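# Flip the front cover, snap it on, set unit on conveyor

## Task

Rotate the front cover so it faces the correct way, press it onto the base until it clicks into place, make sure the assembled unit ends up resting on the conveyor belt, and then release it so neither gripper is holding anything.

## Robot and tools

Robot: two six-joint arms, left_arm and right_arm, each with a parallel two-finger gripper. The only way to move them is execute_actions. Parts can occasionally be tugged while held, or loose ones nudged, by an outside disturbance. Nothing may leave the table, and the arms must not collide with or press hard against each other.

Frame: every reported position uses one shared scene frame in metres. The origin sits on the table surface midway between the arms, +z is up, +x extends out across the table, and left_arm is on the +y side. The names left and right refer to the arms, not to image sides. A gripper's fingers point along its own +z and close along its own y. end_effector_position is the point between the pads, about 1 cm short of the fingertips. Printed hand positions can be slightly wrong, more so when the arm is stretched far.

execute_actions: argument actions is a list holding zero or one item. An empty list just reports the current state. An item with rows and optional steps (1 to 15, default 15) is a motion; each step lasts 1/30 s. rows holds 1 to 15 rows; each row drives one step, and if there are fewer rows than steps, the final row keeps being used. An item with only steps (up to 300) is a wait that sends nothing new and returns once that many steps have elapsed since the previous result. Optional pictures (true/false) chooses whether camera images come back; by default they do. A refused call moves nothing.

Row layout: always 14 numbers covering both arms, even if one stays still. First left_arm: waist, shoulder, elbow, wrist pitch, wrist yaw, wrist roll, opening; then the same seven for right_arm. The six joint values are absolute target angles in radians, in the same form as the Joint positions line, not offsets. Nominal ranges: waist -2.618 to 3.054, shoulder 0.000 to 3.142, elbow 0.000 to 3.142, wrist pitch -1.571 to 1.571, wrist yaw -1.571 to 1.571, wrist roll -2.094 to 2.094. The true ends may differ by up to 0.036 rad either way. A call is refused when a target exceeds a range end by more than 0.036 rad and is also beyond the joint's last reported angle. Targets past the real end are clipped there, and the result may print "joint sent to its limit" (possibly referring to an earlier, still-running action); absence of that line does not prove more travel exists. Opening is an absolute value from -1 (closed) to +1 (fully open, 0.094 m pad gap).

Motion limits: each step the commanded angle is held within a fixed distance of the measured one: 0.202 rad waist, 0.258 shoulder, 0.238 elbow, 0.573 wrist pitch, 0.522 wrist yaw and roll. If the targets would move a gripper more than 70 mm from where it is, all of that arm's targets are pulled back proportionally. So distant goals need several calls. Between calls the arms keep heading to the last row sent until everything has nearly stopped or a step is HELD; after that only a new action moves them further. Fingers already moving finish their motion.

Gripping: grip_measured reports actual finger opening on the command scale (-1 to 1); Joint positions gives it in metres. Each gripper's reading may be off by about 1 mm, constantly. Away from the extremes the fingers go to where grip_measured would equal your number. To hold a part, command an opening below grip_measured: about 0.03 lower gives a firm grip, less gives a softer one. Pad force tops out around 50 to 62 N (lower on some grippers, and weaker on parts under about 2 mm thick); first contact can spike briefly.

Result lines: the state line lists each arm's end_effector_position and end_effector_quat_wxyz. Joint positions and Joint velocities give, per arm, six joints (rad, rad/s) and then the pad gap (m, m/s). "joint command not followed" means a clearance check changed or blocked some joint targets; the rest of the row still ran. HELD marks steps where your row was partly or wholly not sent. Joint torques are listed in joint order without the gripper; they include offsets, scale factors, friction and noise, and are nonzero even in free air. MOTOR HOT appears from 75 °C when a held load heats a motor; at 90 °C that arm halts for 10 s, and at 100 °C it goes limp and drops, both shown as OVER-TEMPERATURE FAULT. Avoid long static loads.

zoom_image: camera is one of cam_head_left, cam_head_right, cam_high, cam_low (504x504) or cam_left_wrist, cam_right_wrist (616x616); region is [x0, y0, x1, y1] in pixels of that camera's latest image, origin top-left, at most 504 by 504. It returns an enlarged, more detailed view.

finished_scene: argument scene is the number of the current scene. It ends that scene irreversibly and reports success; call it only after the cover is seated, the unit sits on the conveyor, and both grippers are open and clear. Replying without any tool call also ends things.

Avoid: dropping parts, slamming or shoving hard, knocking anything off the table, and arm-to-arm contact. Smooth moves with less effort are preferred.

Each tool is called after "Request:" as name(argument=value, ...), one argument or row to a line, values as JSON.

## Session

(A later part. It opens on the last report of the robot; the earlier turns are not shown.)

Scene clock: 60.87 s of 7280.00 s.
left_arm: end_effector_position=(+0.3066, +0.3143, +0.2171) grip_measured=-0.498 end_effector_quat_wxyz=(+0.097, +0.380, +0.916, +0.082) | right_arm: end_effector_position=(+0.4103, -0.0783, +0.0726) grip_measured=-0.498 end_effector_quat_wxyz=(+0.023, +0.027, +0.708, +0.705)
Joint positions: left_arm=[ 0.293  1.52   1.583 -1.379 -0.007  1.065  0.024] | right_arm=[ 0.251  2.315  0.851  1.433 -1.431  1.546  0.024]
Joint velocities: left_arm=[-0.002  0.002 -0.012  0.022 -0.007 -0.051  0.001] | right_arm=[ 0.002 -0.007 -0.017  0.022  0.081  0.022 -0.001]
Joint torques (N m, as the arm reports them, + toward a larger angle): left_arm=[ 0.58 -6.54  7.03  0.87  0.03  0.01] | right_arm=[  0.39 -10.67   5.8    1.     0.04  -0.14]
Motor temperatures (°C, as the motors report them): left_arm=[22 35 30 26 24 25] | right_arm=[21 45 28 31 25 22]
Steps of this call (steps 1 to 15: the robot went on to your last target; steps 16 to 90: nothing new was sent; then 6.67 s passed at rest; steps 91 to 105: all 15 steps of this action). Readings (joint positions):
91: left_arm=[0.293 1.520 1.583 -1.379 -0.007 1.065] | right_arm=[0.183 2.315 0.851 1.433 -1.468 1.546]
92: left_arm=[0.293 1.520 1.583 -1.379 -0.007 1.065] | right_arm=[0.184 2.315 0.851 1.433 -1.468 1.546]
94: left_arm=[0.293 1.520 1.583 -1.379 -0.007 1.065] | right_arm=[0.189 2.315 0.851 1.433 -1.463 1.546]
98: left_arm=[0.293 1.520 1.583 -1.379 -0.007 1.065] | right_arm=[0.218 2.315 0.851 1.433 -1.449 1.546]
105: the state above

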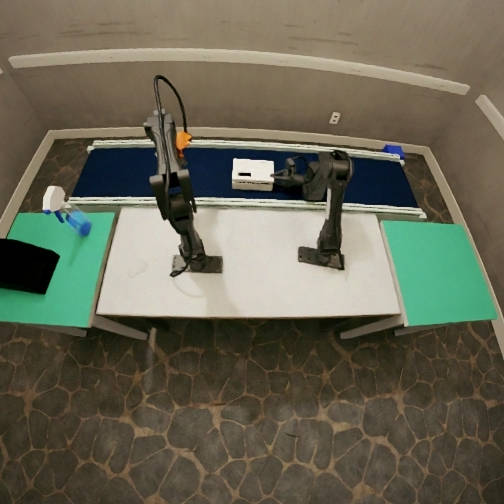

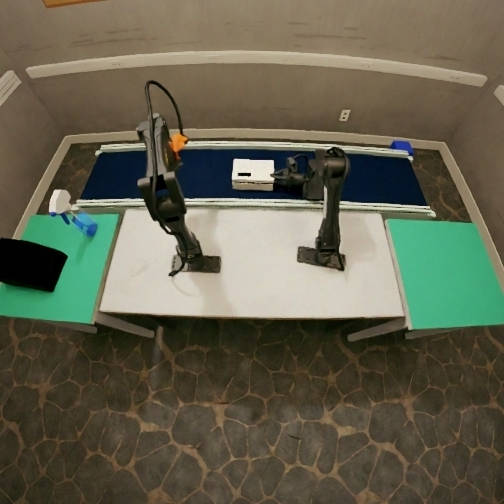

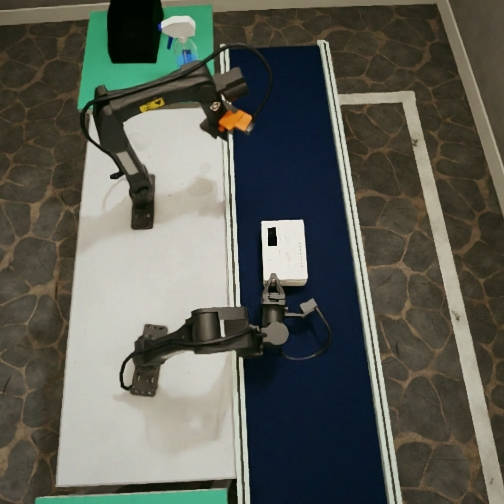

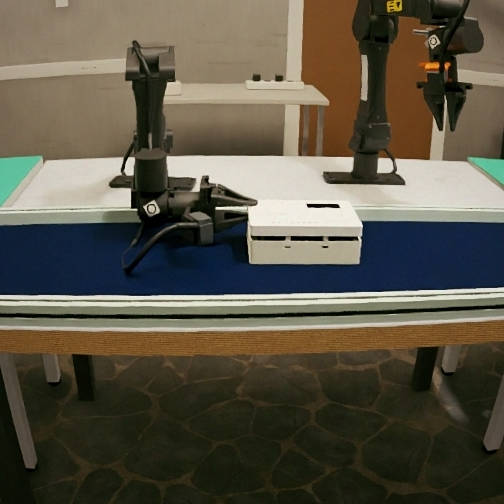

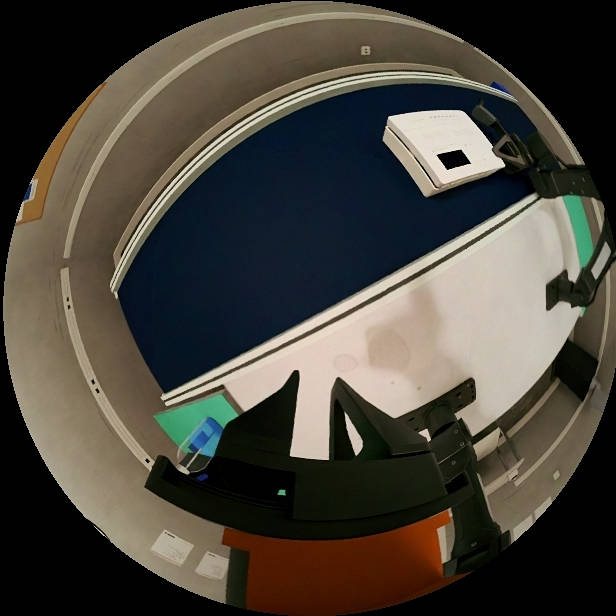

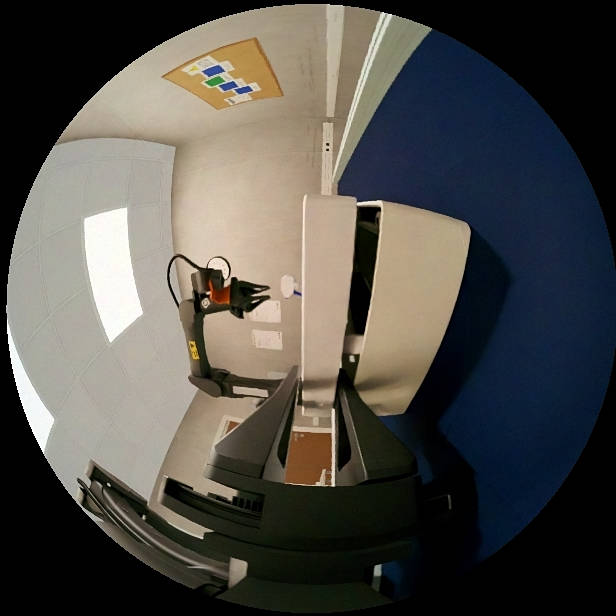

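Grip and lift.

Request:
execute_actions(
  actions=[
    {"rows":[[0.3,1.5,1.6,-1.4,0,1.07,-0.5,0.255,2.32,0.865,1.44,-1.43,1.54,-0.55],[0.3,1.5,1.6,-1.4,0,1.07,-0.5,0.255,2.32,0.865,1.44,-1.43,1.54,-0.6],[0.3,1.5,1.6,-1.4,0,1.07,-0.5,0.255,2.32,0.865,1.44,-1.43,1.54,-0.63],[0.3,1.5,1.6,-1.4,0,1.07,-0.5,0.255,2.32,0.865,1.44,-1.43,1.54,-0.65],[0.3,1.5,1.6,-1.4,0,1.07,-0.5,0.255,2.32,0.865,1.44,-1.43,1.54,-0.675]],"steps":12},
  ],
  pictures=false,
)

Request:
execute_actions(
  actions=[
    {"rows":[[0.3,1.5,1.6,-1.4,0,1.07,-0.5,0.255,2.3,0.865,1.44,-1.43,1.54,-0.675],[0.3,1.5,1.6,-1.4,0,1.07,-0.5,0.255,2.29,0.865,1.44,-1.43,1.54,-0.675],[0.3,1.5,1.6,-1.4,0,1.07,-0.5,0.255,2.28,0.865,1.43,-1.43,1.54,-0.675],[0.3,1.5,1.6,-1.4,0,1.07,-0.5,0.255,2.27,0.865,1.42,-1.43,1.54,-0.675],[0.3,1.5,1.6,-1.4,0,1.07,-0.5,0.255,2.26,0.865,1.41,-1.43,1.54,-0.675],[0.3,1.5,1.6,-1.4,0,1.07,-0.5,0.255,2.25,0.865,1.4,-1.43,1.54,-0.675],[0.3,1.5,1.6,-1.4,0,1.07,-0.5,0.255,2.235,0.865,1.385,-1.43,1.55,-0.675],[0.3,1.5,1.6,-1.4,0,1.07,-0.5,0.255,2.22,0.865,1.37,-1.43,1.55,-0.675],[0.3,1.5,1.6,-1.4,0,1.07,-0.5,0.255,2.2,0.865,1.35,-1.43,1.56,-0.675],[0.3,1.5,1.6,-1.4,0,1.07,-0.5,0.255,2.18,0.865,1.33,-1.43,1.56,-0.675],[0.3,1.5,1.6,-1.4,0,1.07,-0.5,0.255,2.16,0.865,1.31,-1.43,1.57,-0.675],[0.3,1.5,1.6,-1.4,0,1.07,-0.5,0.255,2.14,0.865,1.29,-1.43,1.57,-0.675]]},
  ],
)

Scene clock: 75.30 s of 7280.00 s.
left_arm: end_effector_position=(+0.3066, +0.3143, +0.2171) grip_measured=-0.498 end_effector_quat_wxyz=(+0.097, +0.380, +0.916, +0.082) | right_arm: end_effector_position=(+0.4115, -0.0784, +0.0729) grip_measured=-0.635 end_effector_quat_wxyz=(+0.027, +0.029, +0.708, +0.705)
Joint positions: left_arm=[ 0.293  1.52   1.583 -1.379 -0.007  1.065  0.024] | right_arm=[ 0.251  2.315  0.851  1.436 -1.424  1.546  0.017]
Joint velocities: left_arm=[-0.002 -0.012  0.002 -0.066  0.022 -0.066  0.001] | right_arm=[-0.012  0.007 -0.007 -0.022 -0.022  0.007  0.001]
Joint torques (N m, as the arm reports them, + toward a larger angle): left_arm=[ 0.57 -6.54  7.02  0.86  0.03  0.01] | right_arm=[  0.32 -10.68   5.81   1.06  -0.08  -0.04]
Motor temperatures (°C, as the motors report them): left_arm=[22 35 30 26 24 25] | right_arm=[21 45 28 31 25 22]
Steps of this call (steps 1 to 15: the robot went on to your last target; steps 16 to 90: nothing new was sent; then 11.03 s passed at rest; steps 91 to 102: all 12 steps of this action). Readings (joint positions):
91: left_arm=[0.293 1.520 1.583 -1.379 -0.007 1.065] | right_arm=[0.251 2.315 0.851 1.433 -1.423 1.546]
92: left_arm=[0.293 1.520 1.583 -1.379 -0.007 1.065] | right_arm=[0.251 2.315 0.851 1.433 -1.423 1.546]
94: left_arm=[0.293 1.520 1.583 -1.379 -0.007 1.065] | right_arm=[0.251 2.315 0.851 1.433 -1.424 1.546]
98: left_arm=[0.293 1.520 1.583 -1.379 -0.007 1.065] | right_arm=[0.251 2.315 0.851 1.436 -1.424 1.546]
102: the state above

Scene clock: 75.80 s of 7280.00 s.
left_arm: end_effector_position=(+0.3066, +0.3143, +0.2171) grip_measured=-0.498 end_effector_quat_wxyz=(+0.097, +0.380, +0.916, +0.082) | right_arm: end_effector_position=(+0.4150, -0.0782, +0.1190) grip_measured=-0.635 end_effector_quat_wxyz=(+0.035, +0.021, +0.706, +0.707)
Joint positions: left_arm=[ 0.293  1.52   1.583 -1.379 -0.007  1.065  0.024] | right_arm=[ 0.251  2.16   0.851  1.327 -1.424  1.57   0.017]
Joint velocities: left_arm=[ 0.002  0.012  0.002 -0.022 -0.007 -0.037  0.001] | right_arm=[ 0.007 -0.237 -0.007 -0.037 -0.037  0.051 -0.   ]
Joint torques (N m, as the arm reports them, + toward a larger angle): left_arm=[ 0.56 -6.54  7.03  0.87  0.02  0.02] | right_arm=[  0.33 -11.11   6.76   0.78  -0.05  -0.02]
Motor temperatures (°C, as the motors report them): left_arm=[22 35 30 26 24 25] | right_arm=[21 46 28 31 25 22]
Steps of this call (steps 1 to 15: all 15 steps of this action). Readings (joint positions):
1: left_arm=[0.293 1.520 1.583 -1.379 -0.007 1.065] | right_arm=[0.251 2.315 0.851 1.436 -1.424 1.546]
2: left_arm=[0.293 1.520 1.583 -1.379 -0.007 1.065] | right_arm=[0.251 2.314 0.851 1.436 -1.424 1.546]
4: left_arm=[0.293 1.520 1.583 -1.379 -0.007 1.065] | right_arm=[0.251 2.308 0.851 1.433 -1.424 1.546]
8: left_arm=[0.293 1.520 1.583 -1.379 -0.007 1.065] | right_arm=[0.251 2.274 0.851 1.402 -1.424 1.550]
15: the state above

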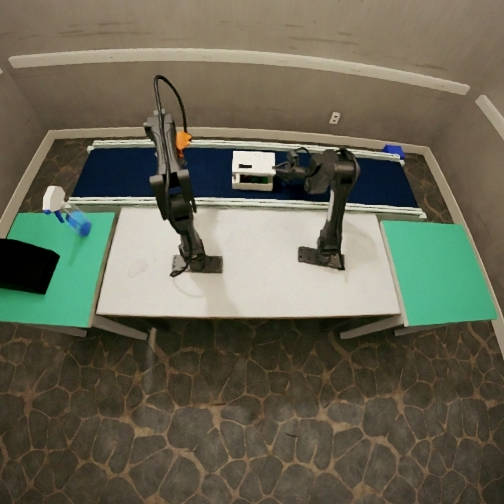

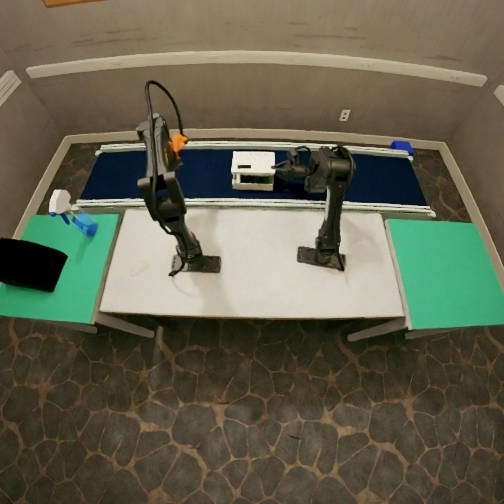

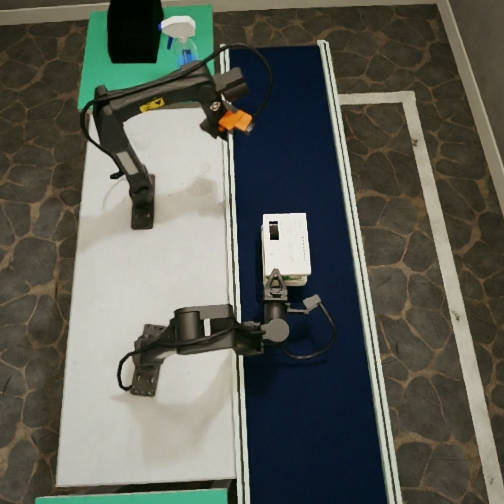

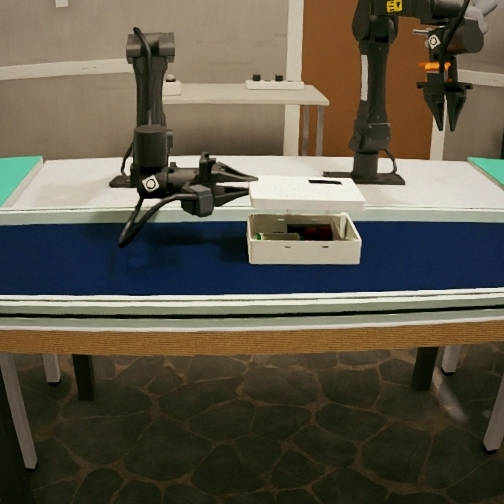

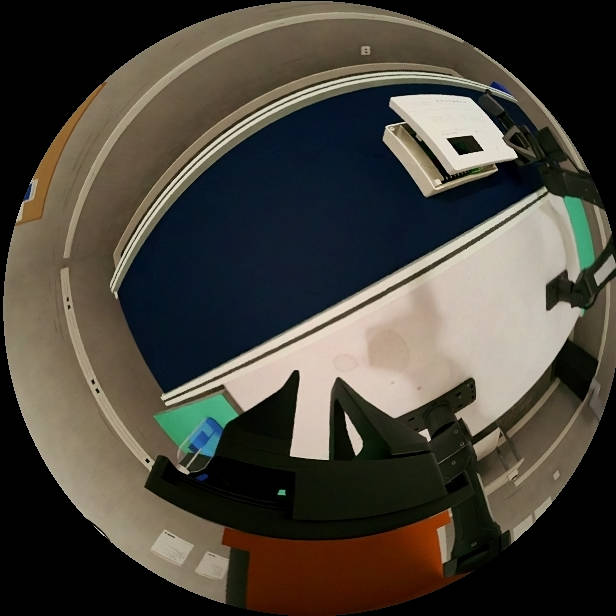

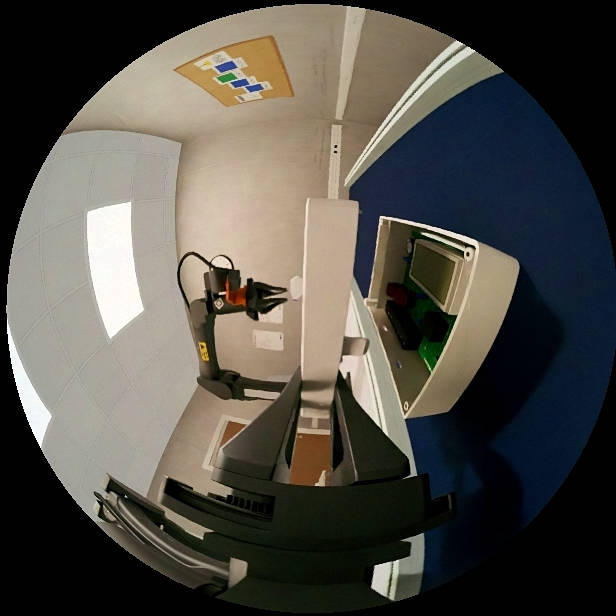

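Request:
execute_actions(
  actions=[
    {"rows":[[0.28,1.53,1.62,-1.41,0,1.05,-0.5,0.24,2.12,0.865,1.27,-1.43,1.57,-0.675],[0.26,1.56,1.64,-1.42,0,1.05,-0.5,0.22,2.1,0.865,1.25,-1.43,1.57,-0.675],[0.24,1.59,1.66,-1.43,0,1.05,-0.5,0.19,2.08,0.865,1.23,-1.43,1.57,-0.675],[0.22,1.62,1.68,-1.44,0,1.05,-0.5,0.16,2.06,0.865,1.21,-1.43,1.57,-0.675],[0.2,1.65,1.7,-1.45,0,1.05,-0.5,0.125,2.04,0.865,1.19,-1.43,1.57,-0.675],[0.18,1.68,1.72,-1.46,0,1.05,-0.5,0.09,2.02,0.865,1.17,-1.43,1.57,-0.675],[0.16,1.71,1.75,-1.47,0,1.05,-0.5,0.055,2.0,0.865,1.15,-1.43,1.57,-0.675],[0.14,1.74,1.78,-1.48,0,1.05,-0.5,0.02,1.98,0.865,1.13,-1.43,1.57,-0.675],[0.12,1.77,1.81,-1.49,0,1.05,-0.5,-0.015,1.96,0.865,1.11,-1.43,1.57,-0.675],[0.1,1.8,1.84,-1.5,0,1.05,-0.5,-0.05,1.94,0.865,1.09,-1.43,1.57,-0.675],[0.07,1.83,1.87,-1.51,0,1.05,-0.5,-0.085,1.92,0.865,1.07,-1.43,1.57,-0.675],[0.04,1.86,1.9,-1.52,0,1.05,-0.5,-0.12,1.9,0.865,1.05,-1.43,1.57,-0.675],[0.01,1.89,1.93,-1.53,0,1.05,-0.5,-0.155,1.88,0.865,1.03,-1.43,1.57,-0.675],[-0.02,1.92,1.96,-1.54,0,1.05,-0.5,-0.19,1.86,0.865,1.01,-1.43,1.57,-0.675],[-0.05,1.95,1.99,-1.55,0,1.05,-0.5,-0.225,1.84,0.865,0.99,-1.43,1.57,-0.675]]},
  ],
  pictures=false,
)

Request:
execute_actions(
  actions=[
    {"rows":[[-0.085,1.98,2.02,-1.56,0,1.05,-0.5,-0.26,1.82,0.865,0.97,-1.43,1.57,-0.675],[-0.12,2.01,2.05,-1.56,0,1.05,-0.5,-0.295,1.8,0.865,0.95,-1.43,1.57,-0.675],[-0.155,2.04,2.08,-1.56,0,1.05,-0.5,-0.33,1.8,0.865,0.95,-1.43,1.57,-0.675],[-0.19,2.07,2.11,-1.56,0,1.05,-0.5,-0.365,1.8,0.865,0.95,-1.43,1.57,-0.675],[-0.23,2.1,2.14,-1.56,0,1.05,-0.5,-0.4,1.8,0.865,0.95,-1.43,1.57,-0.675],[-0.27,2.13,2.17,-1.56,0,1.05,-0.5,-0.435,1.8,0.865,0.95,-1.43,1.57,-0.675],[-0.31,2.16,2.2,-1.56,0,1.05,-0.5,-0.47,1.8,0.865,0.95,-1.43,1.57,-0.675],[-0.35,2.19,2.23,-1.56,0,1.05,-0.5,-0.5,1.8,0.865,0.95,-1.43,1.57,-0.675],[-0.39,2.22,2.26,-1.56,0,1.05,-0.5,-0.52,1.8,0.865,0.95,-1.43,1.57,-0.675],[-0.43,2.25,2.28,-1.56,0,1.05,-0.5,-0.54,1.8,0.865,0.95,-1.43,1.57,-0.675],[-0.47,2.28,2.3,-1.56,0,1.05,-0.5,-0.55,1.8,0.865,0.95,-1.43,1.57,-0.675],[-0.5,2.3,2.32,-1.56,0,1.05,-0.5,-0.55,1.8,0.865,0.95,-1.43,1.57,-0.675],[-0.525,2.32,2.34,-1.56,0,1.05,-0.5,-0.55,1.8,0.865,0.95,-1.43,1.57,-0.675],[-0.54,2.335,2.35,-1.56,0,1.05,-0.5,-0.55,1.8,0.865,0.95,-1.43,1.57,-0.675],[-0.55,2.345,2.35,-1.56,0,1.05,-0.5,-0.55,1.8,0.865,0.95,-1.43,1.57,-0.675]]},
  ],
  pictures=false,
)

Request:
execute_actions(
  actions=[
    {"steps":15},
  ],
)

Scene clock: 103.47 s of 7280.00 s.
left_arm: end_effector_position=(+0.3840, +0.2315, +0.1844) grip_measured=-0.498 end_effector_quat_wxyz=(+0.041, +0.501, +0.864, +0.029) | right_arm: end_effector_position=(+0.4564, -0.2415, +0.1883) grip_measured=-0.635 end_effector_quat_wxyz=(+0.175, +0.165, +0.686, +0.686)
Joint positions: left_arm=[ 0.02   1.902  1.916 -1.484 -0.009  1.057  0.024] | right_arm=[-0.164  1.899  0.851  1.07  -1.43   1.579  0.017]
Joint velocities: left_arm=[-0.828  0.867  0.882 -0.256 -0.066  0.139 -0.001] | right_arm=[-0.935 -0.569 -0.012 -0.579 -0.066  0.037  0.001]
Joint torques (N m, as the arm reports them, + toward a larger angle): left_arm=[-1.67 -8.46  6.83  0.57  0.07 -0.09] | right_arm=[ -0.34 -11.93   8.11   1.07   0.    -0.06]
Motor temperatures (°C, as the motors report them): left_arm=[22 35 31 26 24 25] | right_arm=[21 48 28 31 25 22]
Steps of this call (steps 1 to 30: the robot went on to your last target; steps 31 to 90: nothing new was sent; then 24.17 s passed at rest; steps 91 to 105: all 15 steps of this action). Readings (joint positions):
91: left_arm=[0.293 1.521 1.585 -1.381 -0.007 1.064] | right_arm=[0.251 2.152 0.851 1.286 -1.424 1.577]
92: left_arm=[0.290 1.526 1.593 -1.389 -0.008 1.062] | right_arm=[0.249 2.149 0.851 1.278 -1.424 1.577]
94: left_arm=[0.269 1.555 1.629 -1.407 -0.009 1.060] | right_arm=[0.230 2.129 0.851 1.248 -1.428 1.578]
98: left_arm=[0.187 1.670 1.719 -1.431 -0.009 1.058] | right_arm=[0.105 2.047 0.851 1.187 -1.431 1.579]
105: the state above

Scene clock: 103.97 s of 7280.00 s.
left_arm: end_effector_position=(+0.3998, -0.0078, +0.1194) grip_measured=-0.498 end_effector_quat_wxyz=(+0.018, +0.718, +0.696, +0.008) | right_arm: end_effector_position=(+0.4359, -0.3993, +0.2063) grip_measured=-0.635 end_effector_quat_wxyz=(+0.297, +0.309, +0.636, +0.641)
Joint positions: left_arm=[-0.531  2.326  2.313 -1.52  -0.007  1.056  0.024] | right_arm=[-0.557  1.817  0.851  0.954 -1.425  1.579  0.017]
Joint velocities: left_arm=[-0.838  0.53   0.237 -0.051  0.125 -0.066 -0.   ] | right_arm=[ 0.012 -0.017 -0.012 -0.022 -0.007 -0.022 -0.   ]
Joint torques (N m, as the arm reports them, + toward a larger angle): left_arm=[  2.48 -12.     7.29   0.25  -0.07  -0.12] | right_arm=[  0.54 -10.63   8.49   1.04  -0.07  -0.06]
Motor temperatures (°C, as the motors report them): left_arm=[22 35 31 26 24 25] | right_arm=[21 48 29 31 25 22]
joint sent to its limit (left arm) — the command would take joint 4 (wrist pitch) past its lower limit, so that joint was sent only as far as its limit.
Steps of this call (steps 1 to 15: all 15 steps of this action). Readings (joint positions):
1: left_arm=[-0.011 1.932 1.946 -1.492 -0.009 1.056] | right_arm=[-0.197 1.880 0.851 1.051 -1.430 1.579]
2: left_arm=[-0.043 1.960 1.977 -1.499 -0.009 1.056] | right_arm=[-0.231 1.861 0.851 1.031 -1.430 1.579]
4: left_arm=[-0.112 2.018 2.039 -1.508 -0.009 1.056] | right_arm=[-0.299 1.830 0.851 1.006 -1.430 1.579]
8: left_arm=[-0.263 2.136 2.161 -1.517 -0.010 1.056] | right_arm=[-0.437 1.817 0.851 0.980 -1.430 1.579]
15: the state above

Scene clock: 104.47 s of 7280.00 s.
left_arm: end_effector_position=(+0.3942, -0.0163, +0.1072) grip_measured=-0.498 end_effector_quat_wxyz=(+0.002, +0.725, +0.689, +0.000) | right_arm: end_effector_position=(+0.4359, -0.3989, +0.2058) grip_measured=-0.635 end_effector_quat_wxyz=(+0.294, +0.311, +0.636, +0.642)
Joint positions: left_arm=[-0.55   2.362  2.327 -1.531  0.001  1.055  0.024] | right_arm=[-0.557  1.817  0.851  0.949 -1.425  1.579  0.017]
Joint velocities: left_arm=[ 0.002 -0.007 -0.002 -0.037 -0.037 -0.022 -0.001] | right_arm=[ 0.007 -0.007 -0.007  0.007 -0.022 -0.007  0.   ]
Joint torques (N m, as the arm reports them, + toward a larger angle): left_arm=[ -0.17 -12.32   7.22   0.29  -0.03  -0.11] | right_arm=[  0.4  -10.63   8.56   1.04  -0.07  -0.07]
Motor temperatures (°C, as the motors report them): left_arm=[22 35 31 26 24 25] | right_arm=[21 48 29 31 25 22]
joint sent to its limit (left arm) — the command would take joint 4 (wrist pitch) past its lower limit, so that joint was sent only as far as its limit.
Steps of this call (steps 1 to 15: the robot went on to your last target). Readings (joint positions):
1: left_arm=[-0.555 2.341 2.317 -1.520 -0.004 1.056] | right_arm=[-0.557 1.817 0.851 0.953 -1.425 1.579]
2: left_arm=[-0.573 2.352 2.317 -1.520 -0.001 1.056] | right_arm=[-0.557 1.817 0.851 0.951 -1.425 1.579]
4: left_arm=[-0.587 2.362 2.317 -1.523 0.002 1.056] | right_arm=[-0.557 1.817 0.851 0.950 -1.425 1.579]
8: left_arm=[-0.569 2.362 2.325 -1.530 0.002 1.056] | right_arm=[-0.557 1.817 0.851 0.949 -1.425 1.579]
15: the state above

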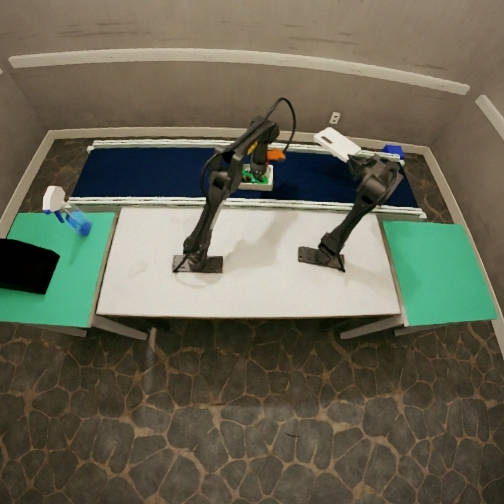

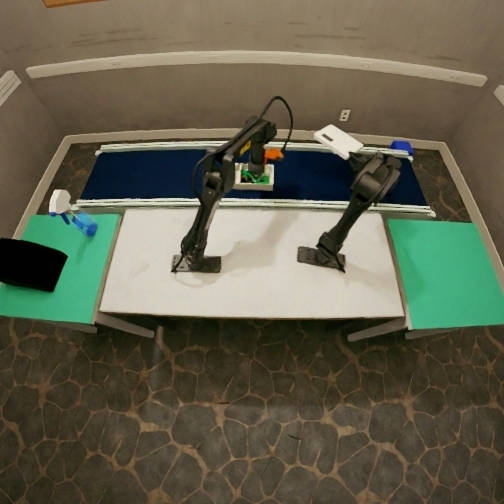

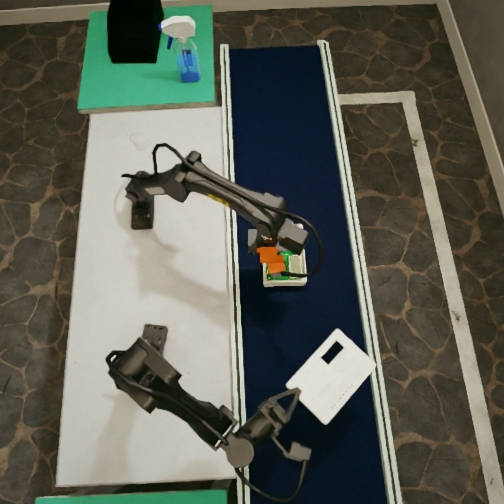

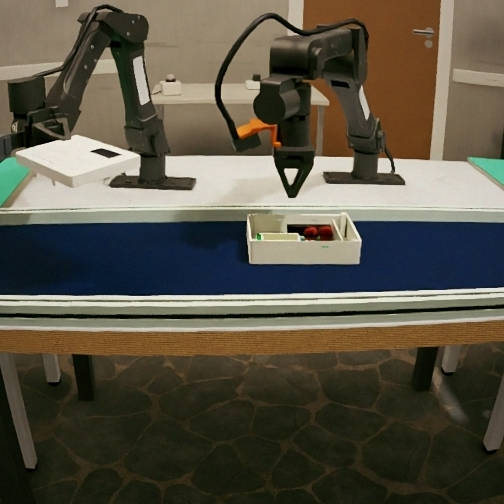

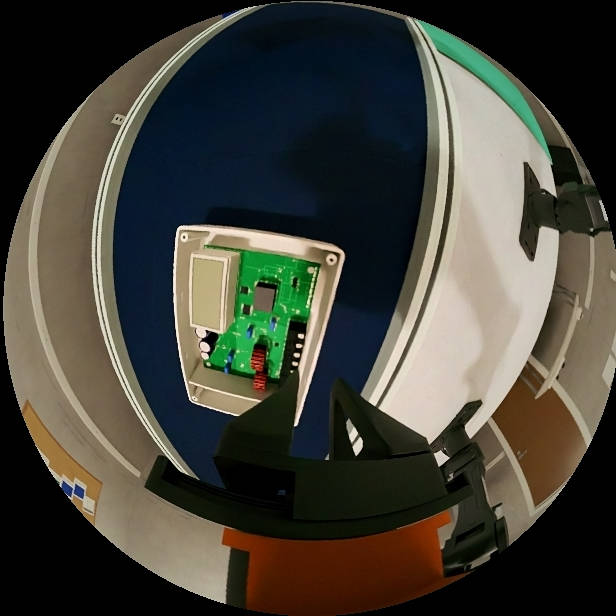

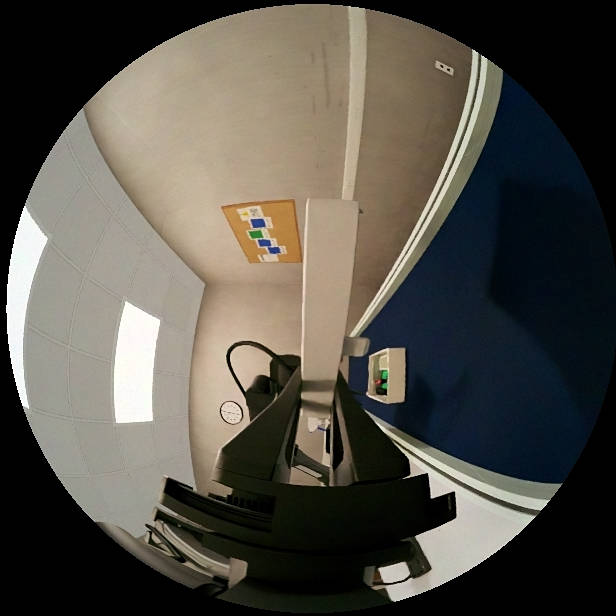

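Request:
execute_actions(
  actions=[
    {"rows":[[-0.56,2.35,2.33,-1.51,0,1.04,-0.5,-0.55,1.8,0.865,0.95,-1.43,1.57,-0.675],[-0.57,2.36,2.32,-1.49,0,1.03,-0.5,-0.55,1.8,0.865,0.95,-1.43,1.57,-0.675],[-0.58,2.37,2.31,-1.47,0,1.02,-0.5,-0.55,1.8,0.865,0.95,-1.43,1.57,-0.675],[-0.59,2.38,2.3,-1.45,0,1.01,-0.5,-0.55,1.8,0.865,0.95,-1.43,1.57,-0.675],[-0.6,2.385,2.29,-1.43,0,1.0,-0.5,-0.55,1.8,0.865,0.95,-1.43,1.57,-0.675],[-0.607,2.39,2.28,-1.42,0,1.0,-0.5,-0.55,1.8,0.865,0.95,-1.43,1.57,-0.675],[-0.607,2.395,2.27,-1.42,0,1.0,-0.5,-0.55,1.8,0.865,0.95,-1.43,1.57,-0.675]]},
  ],
)

Request:
zoom_image(
  camera="cam_left_wrist",
  region=[200,220,440,450],
)

Scene clock: 121.53 s of 7280.00 s.
left_arm: end_effector_position=(+0.3857, -0.0441, +0.0750) grip_measured=-0.498 end_effector_quat_wxyz=(-0.003, +0.730, +0.684, -0.001) | right_arm: end_effector_position=(+0.4359, -0.3989, +0.2057) grip_measured=-0.635 end_effector_quat_wxyz=(+0.294, +0.311, +0.636, +0.642)
Joint positions: left_arm=[-0.611  2.404  2.272 -1.446 -0.     1.009  0.024] | right_arm=[-0.557  1.817  0.851  0.948 -1.425  1.579  0.017]
Joint velocities: left_arm=[ 0.022  0.007 -0.007  0.022 -0.007 -0.007 -0.   ] | right_arm=[ 0.002 -0.022  0.007 -0.022 -0.007  0.007  0.001]
Joint torques (N m, as the arm reports them, + toward a larger angle): left_arm=[  0.27 -11.96   5.13   0.74  -0.07  -0.15] | right_arm=[  0.51 -10.63   8.56   1.04  -0.06  -0.07]
Motor temperatures (°C, as the motors report them): left_arm=[22 42 31 26 24 25] | right_arm=[21 47 29 31 25 22]
joint sent to its limit (left arm) — the command would take joint 4 (wrist pitch) past its lower limit, so that joint was sent only as far as its limit.
Steps of this call (steps 1 to 15: the robot went on to your last target; steps 16 to 90: nothing new was sent; then 13.57 s passed at rest; steps 91 to 105: all 15 steps of this action). Readings (joint positions):
91: left_arm=[-0.550 2.362 2.327 -1.532 0.001 1.054] | right_arm=[-0.557 1.817 0.851 0.948 -1.425 1.579]
92: left_arm=[-0.551 2.362 2.327 -1.530 0.001 1.051] | right_arm=[-0.557 1.817 0.851 0.948 -1.425 1.579]
94: left_arm=[-0.556 2.362 2.322 -1.515 0.000 1.041] | right_arm=[-0.557 1.817 0.851 0.948 -1.425 1.579]
98: left_arm=[-0.587 2.374 2.293 -1.468 -0.000 1.021] | right_arm=[-0.557 1.817 0.851 0.948 -1.425 1.579]
105: the state above

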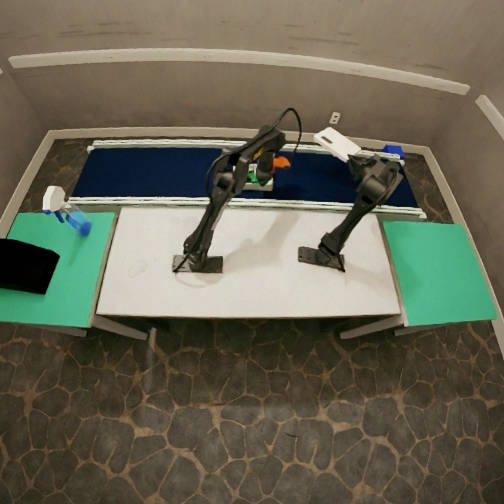

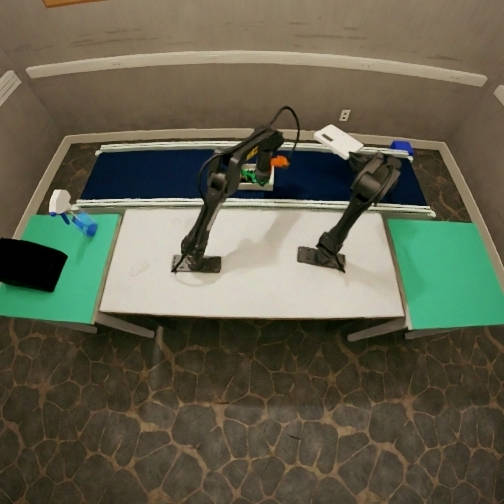

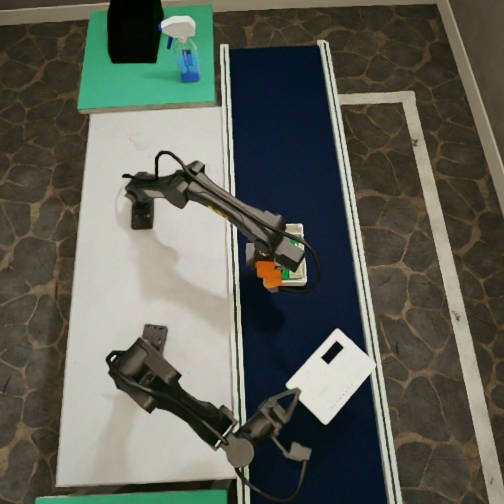

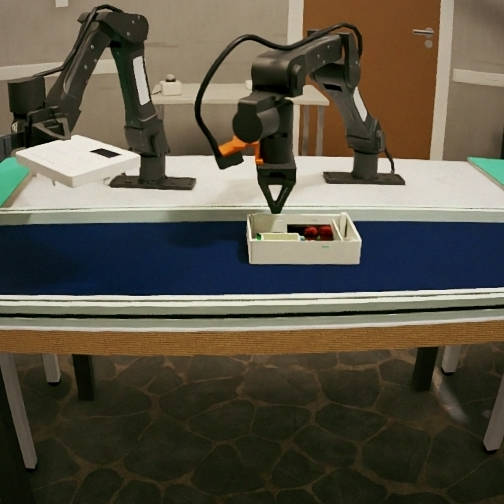

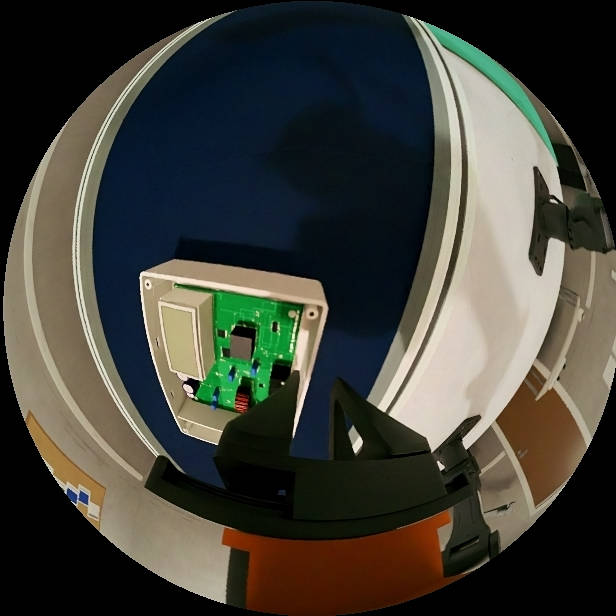

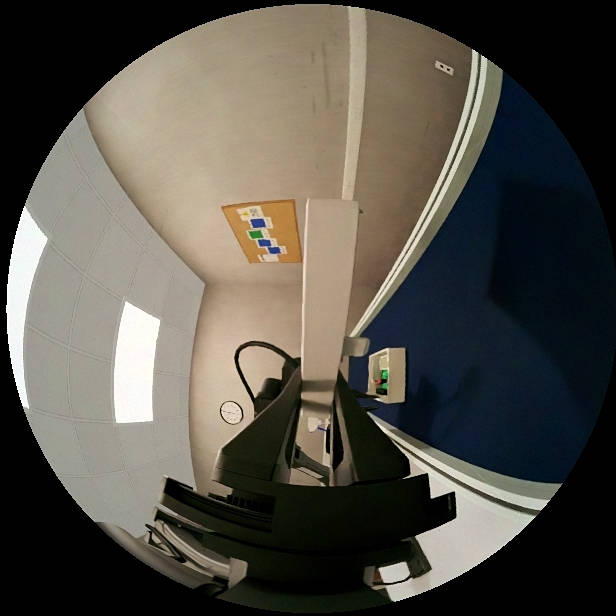

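Region (200, 220, 440, 450) of cam_left_wrist's 616x616 image, scaled by 2.100, with more detail than that image has; it fills the top 483 rows of this view, and the rest is white.

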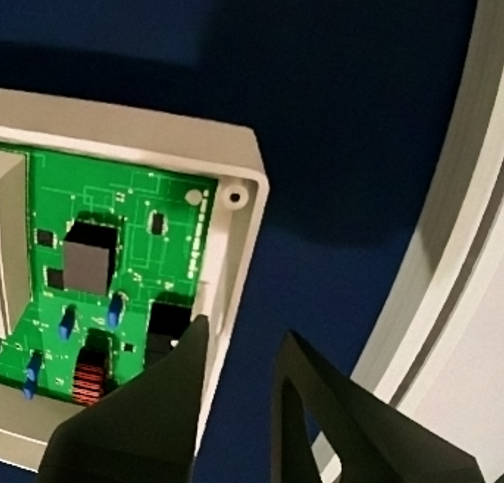

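Request:
execute_actions(
  actions=[
    {"rows":[[-0.607,2.395,2.27,-1.39,0,1.01,-0.5,-0.55,1.8,0.865,0.95,-1.43,1.57,-0.675],[-0.607,2.395,2.27,-1.38,0,1.01,-0.5,-0.55,1.8,0.865,0.95,-1.43,1.57,-0.675],[-0.607,2.4,2.265,-1.37,0,1.01,-0.5,-0.55,1.8,0.865,0.95,-1.43,1.57,-0.675],[-0.607,2.41,2.26,-1.36,0,1.01,-0.5,-0.55,1.8,0.865,0.95,-1.43,1.57,-0.675],[-0.607,2.415,2.25,-1.35,0,1.01,-0.5,-0.55,1.8,0.865,0.95,-1.43,1.57,-0.675],[-0.607,2.42,2.245,-1.345,0,1.01,-0.5,-0.55,1.8,0.865,0.95,-1.43,1.57,-0.675],[-0.607,2.425,2.235,-1.345,0,1.01,-0.5,-0.55,1.8,0.865,0.95,-1.43,1.57,-0.675],[-0.607,2.432,2.228,-1.345,0,1.01,-0.5,-0.55,1.8,0.865,0.95,-1.43,1.57,-0.675]]},
  ],
)

Request:
zoom_image(
  camera="cam_left_wrist",
  region=[200,220,440,450],
)

Scene clock: 131.63 s of 7280.00 s.
left_arm: end_effector_position=(+0.3923, -0.0488, +0.0498) grip_measured=-0.498 end_effector_quat_wxyz=(-0.001, +0.729, +0.685, -0.000) | right_arm: end_effector_position=(+0.4359, -0.3989, +0.2057) grip_measured=-0.635 end_effector_quat_wxyz=(+0.294, +0.311, +0.636, +0.642)
Joint positions: left_arm=[-0.611  2.437  2.232 -1.368 -0.     1.006  0.024] | right_arm=[-0.557  1.817  0.851  0.948 -1.425  1.579  0.017]
Joint velocities: left_arm=[-0.007  0.037 -0.017 -0.051 -0.022 -0.066 -0.   ] | right_arm=[ 0.022 -0.022 -0.002  0.007 -0.022  0.022  0.001]
Joint torques (N m, as the arm reports them, + toward a larger angle): left_arm=[  0.31 -12.32   5.47   0.8   -0.03   0.  ] | right_arm=[  0.51 -10.63   8.56   1.04  -0.06  -0.06]
Motor temperatures (°C, as the motors report them): left_arm=[22 43 30 26 24 25] | right_arm=[21 47 30 31 25 22]
Steps of this call (steps 1 to 15: the robot went on to your last target; steps 16 to 90: nothing new was sent; then 6.60 s passed at rest; steps 91 to 105: all 15 steps of this action). Readings (joint positions):
91: left_arm=[-0.611 2.404 2.272 -1.437 -0.000 1.006] | right_arm=[-0.557 1.817 0.851 0.948 -1.425 1.579]
92: left_arm=[-0.611 2.404 2.272 -1.431 -0.000 1.006] | right_arm=[-0.557 1.817 0.851 0.948 -1.425 1.579]
94: left_arm=[-0.611 2.404 2.272 -1.415 -0.000 1.006] | right_arm=[-0.557 1.817 0.851 0.948 -1.425 1.579]
98: left_arm=[-0.611 2.407 2.255 -1.381 -0.000 1.006] | right_arm=[-0.557 1.817 0.851 0.948 -1.425 1.579]
105: the state above

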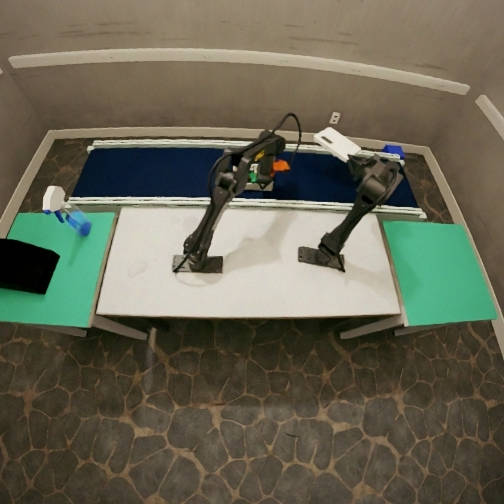

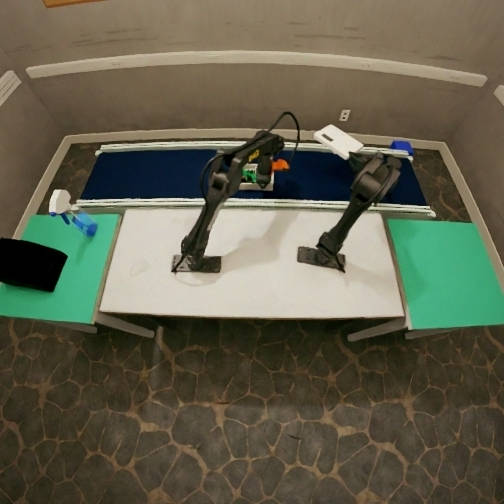

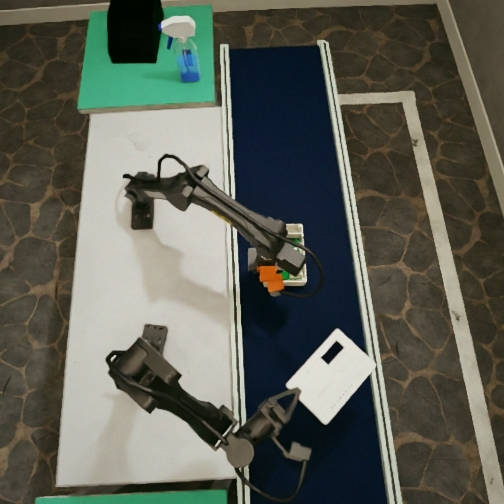

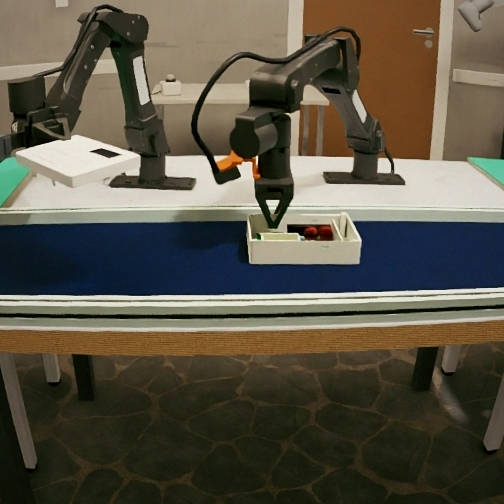

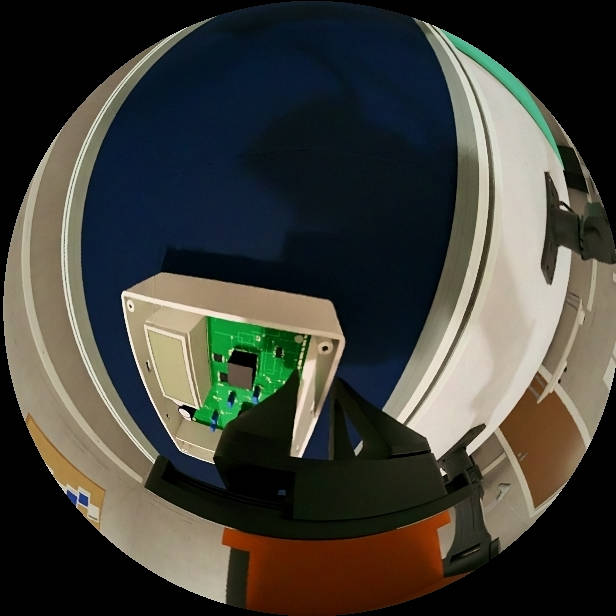

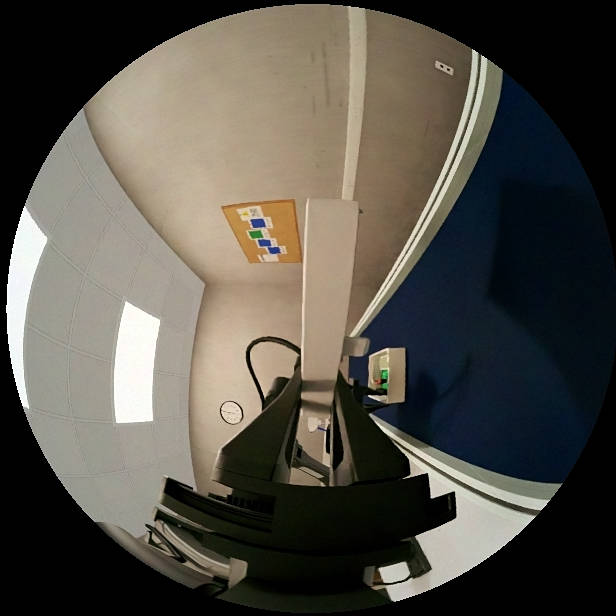

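Region (200, 220, 440, 450) of cam_left_wrist's 616x616 image, scaled by 2.100, with more detail than that image has; it fills the top 483 rows of this view, and the rest is white.

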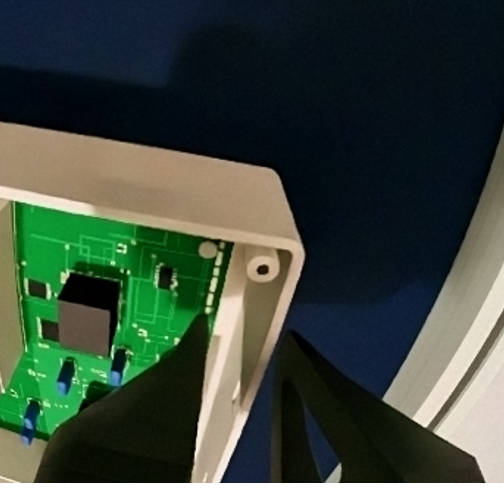

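Request:
execute_actions(
  actions=[
    {"rows":[[-0.607,2.432,2.232,-1.38,0,1.01,-0.6,-0.55,1.8,0.865,0.95,-1.43,1.57,-0.675],[-0.607,2.432,2.232,-1.38,0,1.01,-0.7,-0.55,1.8,0.865,0.95,-1.43,1.57,-0.675],[-0.607,2.432,2.232,-1.38,0,1.01,-0.78,-0.55,1.8,0.865,0.95,-1.43,1.57,-0.675],[-0.607,2.432,2.232,-1.38,0,1.01,-0.84,-0.55,1.8,0.865,0.95,-1.43,1.57,-0.675],[-0.607,2.432,2.232,-1.38,0,1.01,-0.89,-0.55,1.8,0.865,0.95,-1.43,1.57,-0.675],[-0.607,2.432,2.232,-1.38,0,1.01,-0.93,-0.55,1.8,0.865,0.95,-1.43,1.57,-0.675],[-0.607,2.432,2.232,-1.38,0,1.01,-0.96,-0.55,1.8,0.865,0.95,-1.43,1.57,-0.675],[-0.607,2.432,2.232,-1.38,0,1.01,-1,-0.55,1.8,0.865,0.95,-1.43,1.57,-0.675]]},
  ],
  pictures=false,
)

Request:
execute_actions(
  actions=[
    {"rows":[[-0.607,2.42,2.26,-1.39,0,1.01,-1,-0.55,1.8,0.865,0.95,-1.43,1.57,-0.675],[-0.607,2.42,2.275,-1.405,0,1.01,-1,-0.55,1.8,0.865,0.95,-1.43,1.57,-0.675],[-0.607,2.42,2.29,-1.42,0,1.01,-1,-0.55,1.8,0.865,0.95,-1.43,1.57,-0.675],[-0.607,2.42,2.305,-1.435,0,1.01,-1,-0.55,1.8,0.865,0.95,-1.43,1.57,-0.675],[-0.607,2.42,2.32,-1.45,0,1.01,-1,-0.55,1.8,0.865,0.95,-1.43,1.57,-0.675],[-0.607,2.42,2.335,-1.465,0,1.01,-1,-0.55,1.8,0.865,0.95,-1.43,1.57,-0.675],[-0.607,2.42,2.35,-1.48,0,1.01,-1,-0.55,1.8,0.865,0.95,-1.43,1.57,-0.675],[-0.607,2.42,2.365,-1.495,0,1.01,-1,-0.55,1.8,0.865,0.95,-1.43,1.57,-0.675],[-0.607,2.42,2.38,-1.51,0,1.01,-1,-0.55,1.8,0.865,0.95,-1.43,1.57,-0.675],[-0.607,2.42,2.395,-1.525,0,1.01,-1,-0.55,1.8,0.865,0.95,-1.43,1.57,-0.675],[-0.607,2.42,2.41,-1.535,0,1.01,-1,-0.55,1.8,0.865,0.95,-1.43,1.57,-0.675],[-0.607,2.42,2.425,-1.535,0,1.01,-1,-0.55,1.8,0.865,0.95,-1.43,1.57,-0.675]]},
  ],
)

Scene clock: 146.47 s of 7280.00 s.
left_arm: end_effector_position=(+0.3932, -0.0474, +0.0511) grip_measured=-0.962 end_effector_quat_wxyz=(-0.002, +0.728, +0.686, +0.004) | right_arm: end_effector_position=(+0.4359, -0.3989, +0.2057) grip_measured=-0.635 end_effector_quat_wxyz=(+0.294, +0.311, +0.636, +0.642)
Joint positions: left_arm=[-0.61   2.434  2.231 -1.369 -0.009  1.004  0.002] | right_arm=[-0.557  1.817  0.851  0.948 -1.425  1.579  0.017]
Joint velocities: left_arm=[ 0.012 -0.012 -0.017  0.007 -0.051  0.022  0.   ] | right_arm=[-0.012  0.002 -0.017 -0.066 -0.051  0.081 -0.   ]
Joint torques (N m, as the arm reports them, + toward a larger angle): left_arm=[  0.01 -11.98   5.67   0.44   0.02   0.07] | right_arm=[  0.51 -10.63   8.56   1.04  -0.07  -0.07]
Motor temperatures (°C, as the motors report them): left_arm=[22 44 30 26 24 25] | right_arm=[21 47 30 31 25 22]
Steps of this call (steps 1 to 15: the robot went on to your last target; steps 16 to 90: nothing new was sent; then 11.33 s passed at rest; steps 91 to 105: all 15 steps of this action). Readings (joint positions):
91: left_arm=[-0.611 2.438 2.231 -1.364 -0.000 1.006] | right_arm=[-0.557 1.817 0.851 0.948 -1.425 1.579]
92: left_arm=[-0.611 2.438 2.231 -1.364 -0.000 1.006] | right_arm=[-0.557 1.817 0.851 0.948 -1.425 1.579]
94: left_arm=[-0.611 2.438 2.231 -1.364 -0.000 1.006] | right_arm=[-0.557 1.817 0.851 0.948 -1.425 1.579]
98: left_arm=[-0.611 2.438 2.231 -1.370 -0.004 1.004] | right_arm=[-0.557 1.817 0.851 0.948 -1.425 1.579]
105: the state above

Scene clock: 146.97 s of 7280.00 s.
left_arm: end_effector_position=(+0.3958, -0.0521, +0.0923) grip_measured=-0.963 end_effector_quat_wxyz=(+0.019, +0.728, +0.685, +0.001) | right_arm: end_effector_position=(+0.4359, -0.3989, +0.2057) grip_measured=-0.635 end_effector_quat_wxyz=(+0.294, +0.311, +0.636, +0.642)
Joint positions: left_arm=[-0.61   2.435  2.396 -1.494  0.004  1.005  0.002] | right_arm=[-0.557  1.817  0.851  0.948 -1.425  1.579  0.017]
Joint velocities: left_arm=[ 0.002 -0.002  0.105 -0.051 -0.007 -0.051  0.002] | right_arm=[ 0.002 -0.007 -0.022 -0.095 -0.022 -0.037  0.001]
Joint torques (N m, as the arm reports them, + toward a larger angle): left_arm=[  0.09 -12.76   6.91   0.28  -0.05   0.04] | right_arm=[  0.5  -10.64   8.55   1.03  -0.07  -0.07]
Motor temperatures (°C, as the motors report them): left_arm=[22 44 30 26 24 25] | right_arm=[21 47 30 31 25 22]
Steps of this call (steps 1 to 15: all 15 steps of this action). Readings (joint positions):
1: left_arm=[-0.610 2.434 2.234 -1.370 -0.009 1.004] | right_arm=[-0.557 1.817 0.851 0.948 -1.425 1.579]
2: left_arm=[-0.610 2.434 2.238 -1.373 -0.009 1.003] | right_arm=[-0.557 1.817 0.851 0.948 -1.425 1.579]
4: left_arm=[-0.610 2.434 2.255 -1.384 -0.006 1.004] | right_arm=[-0.557 1.817 0.851 0.948 -1.425 1.579]
8: left_arm=[-0.610 2.435 2.305 -1.427 0.002 1.004] | right_arm=[-0.557 1.817 0.851 0.948 -1.425 1.579]
15: the state above

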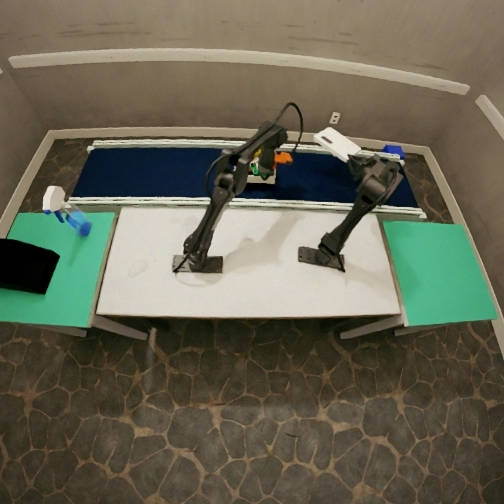

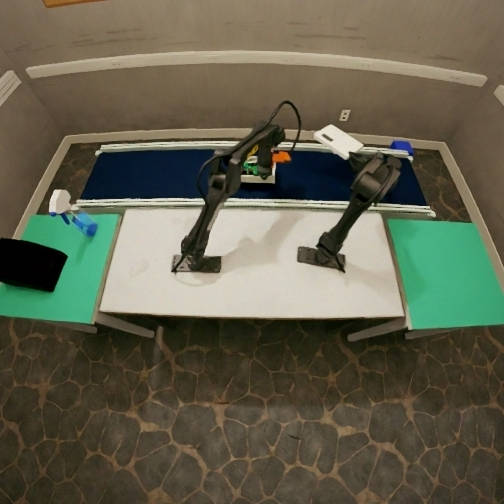

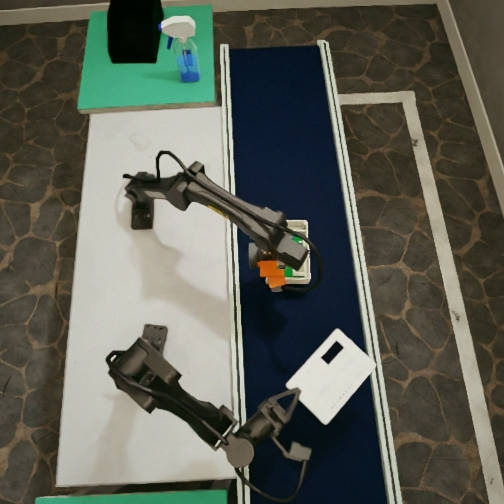

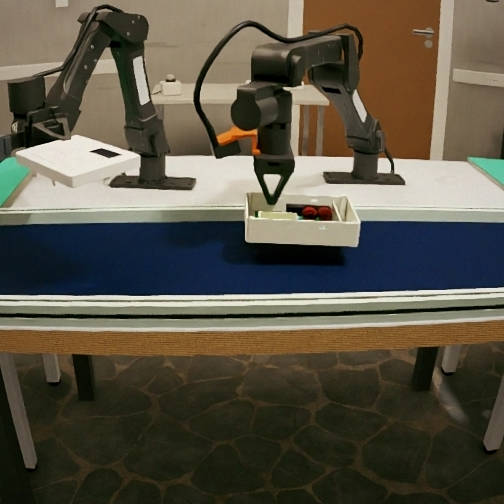

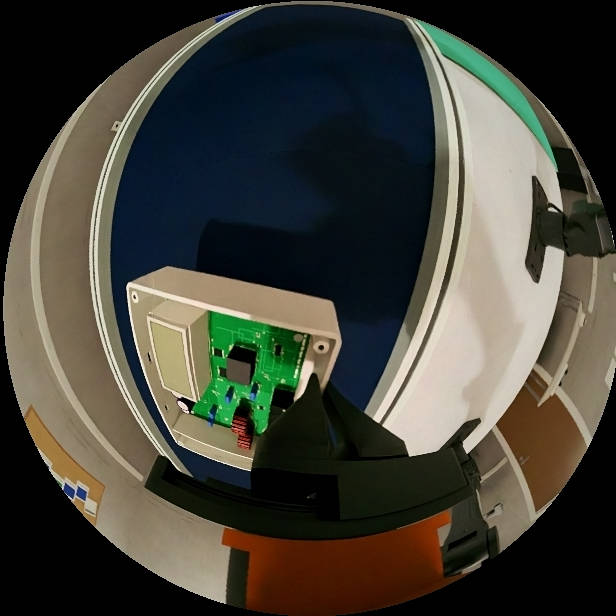

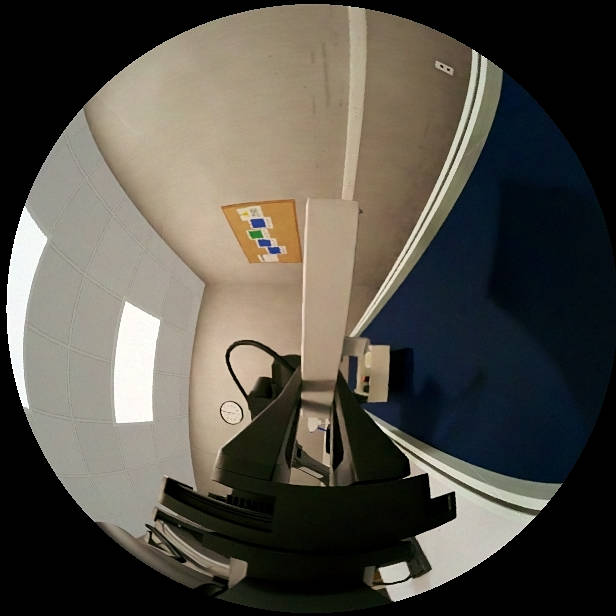

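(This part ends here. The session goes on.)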